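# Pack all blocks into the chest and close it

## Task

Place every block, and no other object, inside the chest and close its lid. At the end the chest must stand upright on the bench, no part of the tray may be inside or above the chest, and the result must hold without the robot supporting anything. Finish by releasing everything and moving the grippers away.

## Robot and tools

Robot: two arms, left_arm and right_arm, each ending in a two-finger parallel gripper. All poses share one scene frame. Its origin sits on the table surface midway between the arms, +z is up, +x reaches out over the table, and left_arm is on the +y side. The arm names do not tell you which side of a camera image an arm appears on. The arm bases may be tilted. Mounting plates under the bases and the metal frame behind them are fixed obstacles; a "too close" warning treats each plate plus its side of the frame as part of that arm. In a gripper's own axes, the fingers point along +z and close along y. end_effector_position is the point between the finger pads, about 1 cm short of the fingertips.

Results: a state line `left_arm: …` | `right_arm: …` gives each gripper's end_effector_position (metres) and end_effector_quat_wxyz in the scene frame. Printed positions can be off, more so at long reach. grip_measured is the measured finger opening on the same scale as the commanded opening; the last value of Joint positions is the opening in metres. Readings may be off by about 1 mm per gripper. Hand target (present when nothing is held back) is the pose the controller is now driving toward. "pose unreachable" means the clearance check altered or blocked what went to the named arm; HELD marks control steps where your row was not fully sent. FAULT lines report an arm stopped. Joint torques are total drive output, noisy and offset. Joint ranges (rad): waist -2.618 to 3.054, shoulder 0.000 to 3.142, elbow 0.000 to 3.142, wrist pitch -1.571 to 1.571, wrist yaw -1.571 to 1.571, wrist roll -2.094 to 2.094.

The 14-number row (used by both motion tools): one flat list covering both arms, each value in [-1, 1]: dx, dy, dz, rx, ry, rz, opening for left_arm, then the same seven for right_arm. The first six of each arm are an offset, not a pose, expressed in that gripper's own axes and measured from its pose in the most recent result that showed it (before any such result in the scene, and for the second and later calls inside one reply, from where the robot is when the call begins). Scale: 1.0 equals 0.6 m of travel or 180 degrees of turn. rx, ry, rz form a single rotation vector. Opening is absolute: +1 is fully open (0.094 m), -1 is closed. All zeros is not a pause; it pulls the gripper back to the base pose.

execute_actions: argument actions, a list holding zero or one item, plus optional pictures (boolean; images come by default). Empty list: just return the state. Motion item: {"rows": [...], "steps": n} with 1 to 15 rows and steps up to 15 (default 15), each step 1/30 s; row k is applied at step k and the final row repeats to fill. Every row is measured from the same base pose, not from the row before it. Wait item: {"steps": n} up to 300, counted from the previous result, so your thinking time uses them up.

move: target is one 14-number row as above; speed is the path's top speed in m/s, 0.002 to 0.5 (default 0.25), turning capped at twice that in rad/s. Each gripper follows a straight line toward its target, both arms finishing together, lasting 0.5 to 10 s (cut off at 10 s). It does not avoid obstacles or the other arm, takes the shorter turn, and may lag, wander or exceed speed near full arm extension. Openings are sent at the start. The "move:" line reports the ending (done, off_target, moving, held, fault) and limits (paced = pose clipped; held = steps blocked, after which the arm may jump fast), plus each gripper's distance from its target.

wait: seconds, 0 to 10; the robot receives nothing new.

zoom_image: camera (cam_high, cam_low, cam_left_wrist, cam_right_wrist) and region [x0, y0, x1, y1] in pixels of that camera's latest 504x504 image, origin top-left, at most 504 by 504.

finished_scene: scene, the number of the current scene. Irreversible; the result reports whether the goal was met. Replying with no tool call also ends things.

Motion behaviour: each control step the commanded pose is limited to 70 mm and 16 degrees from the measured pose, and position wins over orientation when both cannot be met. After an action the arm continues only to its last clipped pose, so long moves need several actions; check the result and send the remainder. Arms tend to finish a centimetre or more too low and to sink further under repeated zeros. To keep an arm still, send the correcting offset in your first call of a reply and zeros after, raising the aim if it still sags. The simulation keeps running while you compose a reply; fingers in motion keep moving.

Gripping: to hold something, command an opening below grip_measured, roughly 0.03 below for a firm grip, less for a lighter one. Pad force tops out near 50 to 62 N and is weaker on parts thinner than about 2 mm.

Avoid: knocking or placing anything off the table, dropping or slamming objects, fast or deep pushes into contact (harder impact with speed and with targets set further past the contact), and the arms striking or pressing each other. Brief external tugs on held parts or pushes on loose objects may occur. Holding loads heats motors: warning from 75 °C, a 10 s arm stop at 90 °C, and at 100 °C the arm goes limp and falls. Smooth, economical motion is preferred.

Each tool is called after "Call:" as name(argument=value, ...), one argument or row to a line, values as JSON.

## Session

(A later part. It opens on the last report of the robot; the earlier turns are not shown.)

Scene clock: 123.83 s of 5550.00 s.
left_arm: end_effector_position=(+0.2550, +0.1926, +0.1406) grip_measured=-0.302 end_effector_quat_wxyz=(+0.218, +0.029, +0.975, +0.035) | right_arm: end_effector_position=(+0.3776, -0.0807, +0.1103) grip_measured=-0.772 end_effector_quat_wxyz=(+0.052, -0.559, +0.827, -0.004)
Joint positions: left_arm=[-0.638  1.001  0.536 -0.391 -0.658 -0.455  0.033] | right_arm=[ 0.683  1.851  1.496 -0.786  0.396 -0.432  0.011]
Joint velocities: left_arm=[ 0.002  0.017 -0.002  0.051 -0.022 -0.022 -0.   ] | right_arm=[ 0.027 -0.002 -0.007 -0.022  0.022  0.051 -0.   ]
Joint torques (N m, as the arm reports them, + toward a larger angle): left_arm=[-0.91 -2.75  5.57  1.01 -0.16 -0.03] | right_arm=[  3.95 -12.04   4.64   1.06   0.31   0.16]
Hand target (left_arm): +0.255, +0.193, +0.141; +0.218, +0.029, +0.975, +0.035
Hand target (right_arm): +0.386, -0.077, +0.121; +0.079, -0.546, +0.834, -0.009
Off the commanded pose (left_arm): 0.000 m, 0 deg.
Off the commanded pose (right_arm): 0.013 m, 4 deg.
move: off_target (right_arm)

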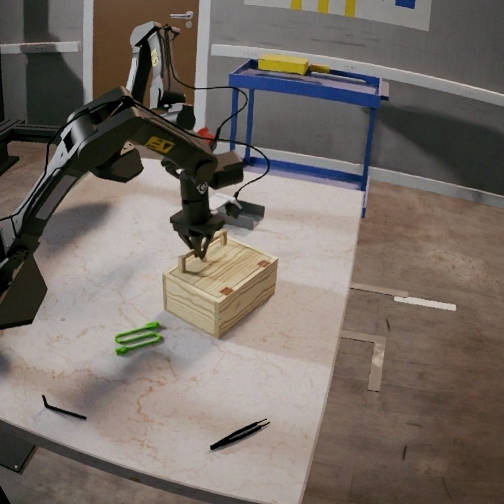

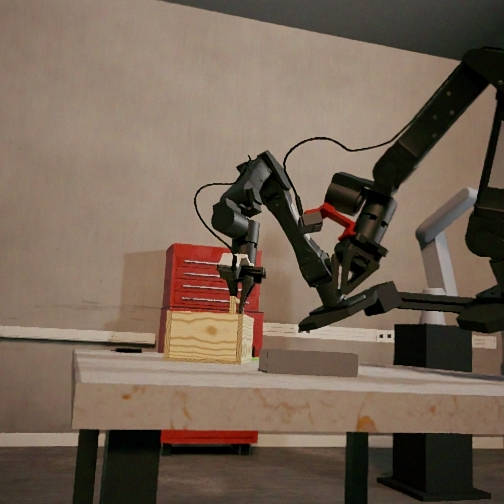

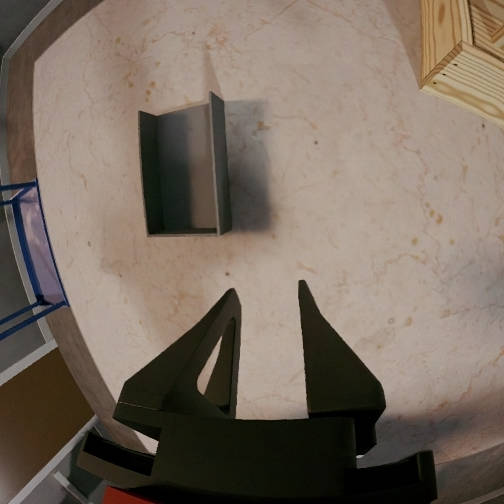

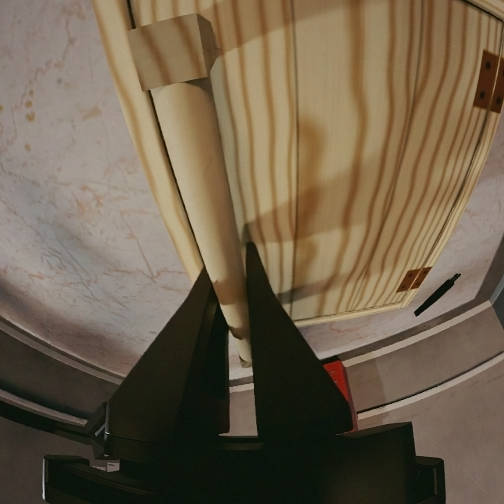

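Call:
move(
  target=[0,0,0,0,0,0,-0.3, 0,0,0,0,0,0,0],
)

Call:
move(
  target=[0,0,0,0,0,0,-0.3, 0,0,-0.15,0,0,0,0],
  speed=0.12,
)

Call:
move(
  target=[0,0,0,0,0,0,-0.3, 0.15,0.25,0,0,0,0,0],
  speed=0.2,
)

Scene clock: 130.83 s of 5550.00 s.
left_arm: end_effector_position=(+0.2550, +0.1926, +0.1406) grip_measured=-0.302 end_effector_quat_wxyz=(+0.218, +0.029, +0.975, +0.035) | right_arm: end_effector_position=(+0.3776, -0.0809, +0.1102) grip_measured=-0.003 end_effector_quat_wxyz=(+0.052, -0.559, +0.827, -0.004)
Joint positions: left_arm=[-0.638  1.001  0.536 -0.391 -0.658 -0.455  0.033] | right_arm=[ 0.683  1.851  1.496 -0.786  0.397 -0.432  0.047]
Joint velocities: left_arm=[ 0.007 -0.007  0.017  0.007  0.051  0.007  0.   ] | right_arm=[ 0.002  0.007 -0.002 -0.051 -0.066 -0.095  0.   ]
Joint torques (N m, as the arm reports them, + toward a larger angle): left_arm=[-0.5  -2.82  5.5   0.99 -0.09  0.  ] | right_arm=[ 3.06 -9.85  5.46  0.63  0.02  0.  ]
Hand target (left_arm): +0.255, +0.193, +0.141; +0.218, +0.029, +0.975, +0.035
Hand target (right_arm): +0.378, -0.081, +0.110; +0.052, -0.559, +0.827, -0.004
Off the commanded pose (left_arm): 0.000 m, 0 deg.
Off the commanded pose (right_arm): 0.000 m, 0 deg.
After step 90, 3.30 s passed at rest.
move: done

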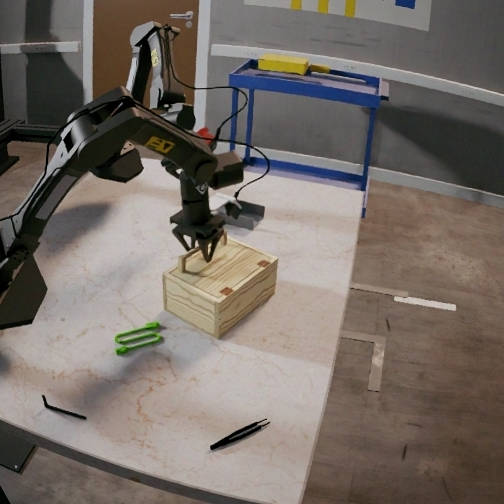

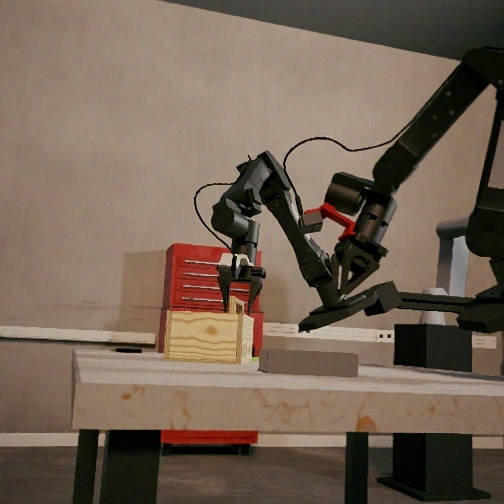

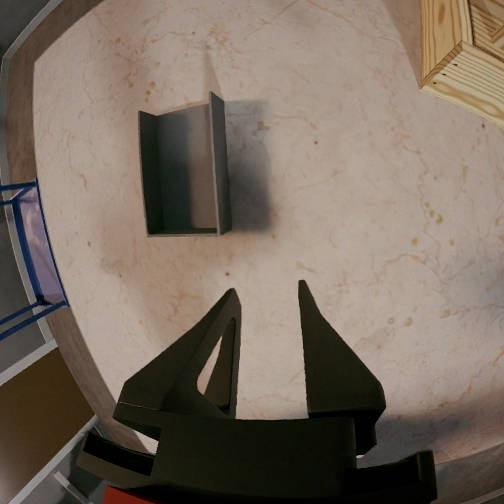

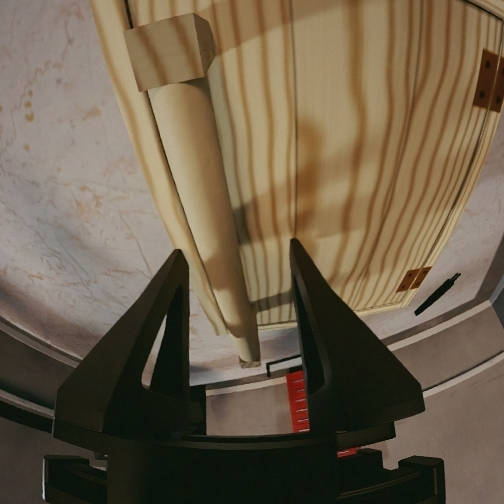

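Scene clock: 132.20 s of 5550.00 s.
left_arm: end_effector_position=(+0.2550, +0.1926, +0.1406) grip_measured=-0.302 end_effector_quat_wxyz=(+0.218, +0.029, +0.975, +0.035) | right_arm: end_effector_position=(+0.3650, -0.0909, +0.1824) grip_measured=-0.003 end_effector_quat_wxyz=(+0.030, -0.565, +0.825, -0.008)
Joint positions: left_arm=[-0.638  1.001  0.536 -0.391 -0.658 -0.455  0.033] | right_arm=[ 0.764  1.762  1.638 -1.096  0.426 -0.345  0.047]
Joint velocities: left_arm=[-0.002 -0.007  0.007  0.022  0.051 -0.037  0.   ] | right_arm=[-0.012  0.017 -0.017 -0.007  0.037  0.007 -0.   ]
Joint torques (N m, as the arm reports them, + toward a larger angle): left_arm=[-0.79 -2.84  5.55  1.   -0.15 -0.06] | right_arm=[  4.31 -11.17   7.91   0.48   0.15   0.09]
Hand target (left_arm): +0.255, +0.193, +0.141; +0.218, +0.029, +0.975, +0.035
Hand target (right_arm): +0.371, -0.086, +0.200; +0.053, -0.559, +0.828, -0.004
Off the commanded pose (left_arm): 0.000 m, 0 deg.
Off the commanded pose (right_arm): 0.019 m, 3 deg.
move: off_target (right_arm)

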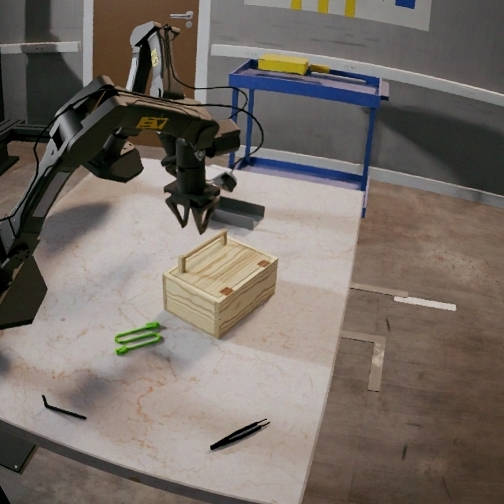

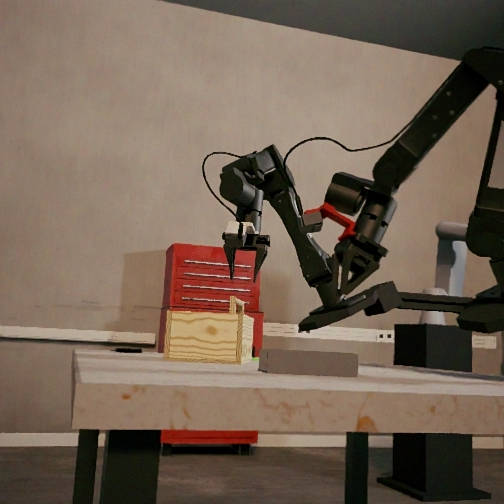

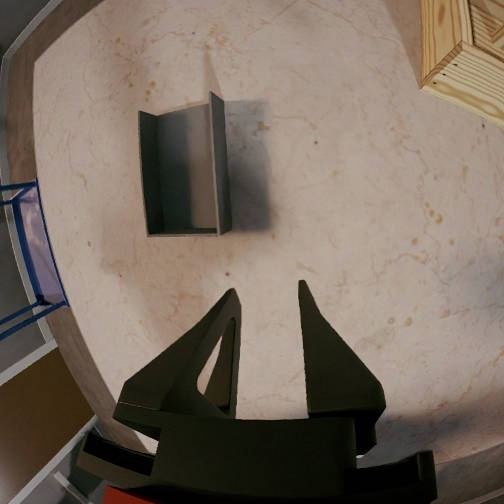

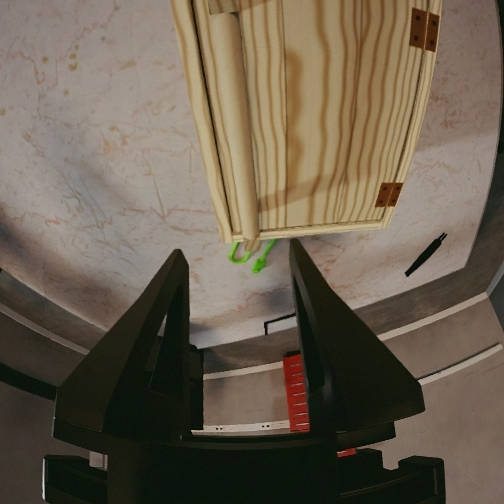

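Scene clock: 133.73 s of 5550.00 s.
left_arm: end_effector_position=(+0.2550, +0.1926, +0.1406) grip_measured=-0.302 end_effector_quat_wxyz=(+0.218, +0.029, +0.975, +0.035) | right_arm: end_effector_position=(+0.1903, -0.1231, +0.1678) grip_measured=-0.003 end_effector_quat_wxyz=(+0.014, -0.572, +0.820, -0.016)
Joint positions: left_arm=[-0.638  1.001  0.536 -0.391 -0.658 -0.455  0.033] | right_arm=[ 1.165  1.52   1.024 -0.968  0.516  0.096  0.047]
Joint velocities: left_arm=[-0.012  0.002  0.002 -0.037  0.007 -0.037 -0.001] | right_arm=[-0.007 -0.002  0.002 -0.037  0.037 -0.051  0.   ]
Joint torques (N m, as the arm reports them, + toward a larger angle): left_arm=[-0.74 -2.95  5.71  0.98 -0.17 -0.01] | right_arm=[ 3.75 -7.54  4.71  0.57  0.19  0.08]
Hand target (left_arm): +0.255, +0.193, +0.141; +0.218, +0.029, +0.975, +0.035
Hand target (right_arm): +0.193, -0.119, +0.175; +0.033, -0.565, +0.824, -0.007
Off the commanded pose (left_arm): 0.000 m, 0 deg.
Off the commanded pose (right_arm): 0.005 m, 2 deg.
move: done

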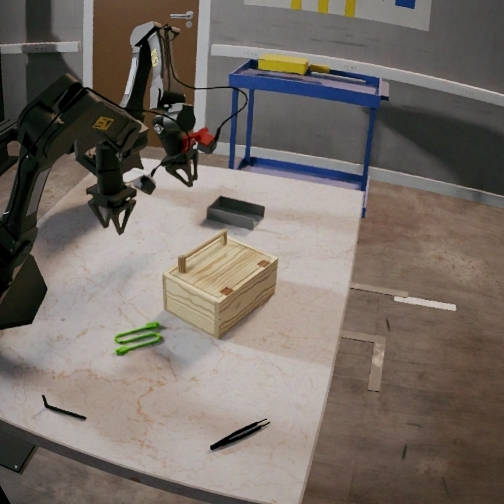

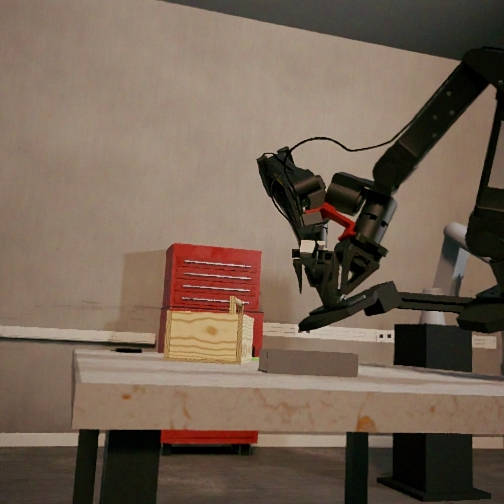

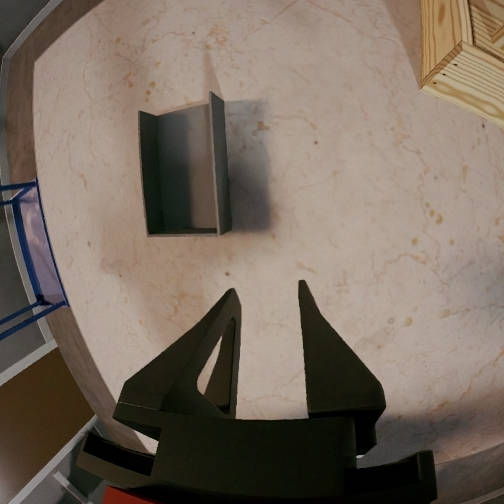

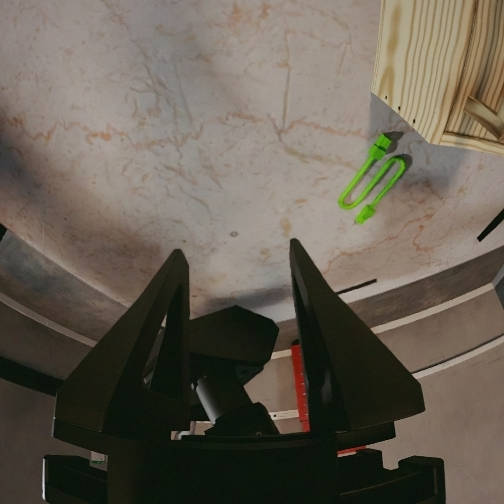

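Call:
finished_scene(
  scene=2,
)

The scene is finished: the task was done.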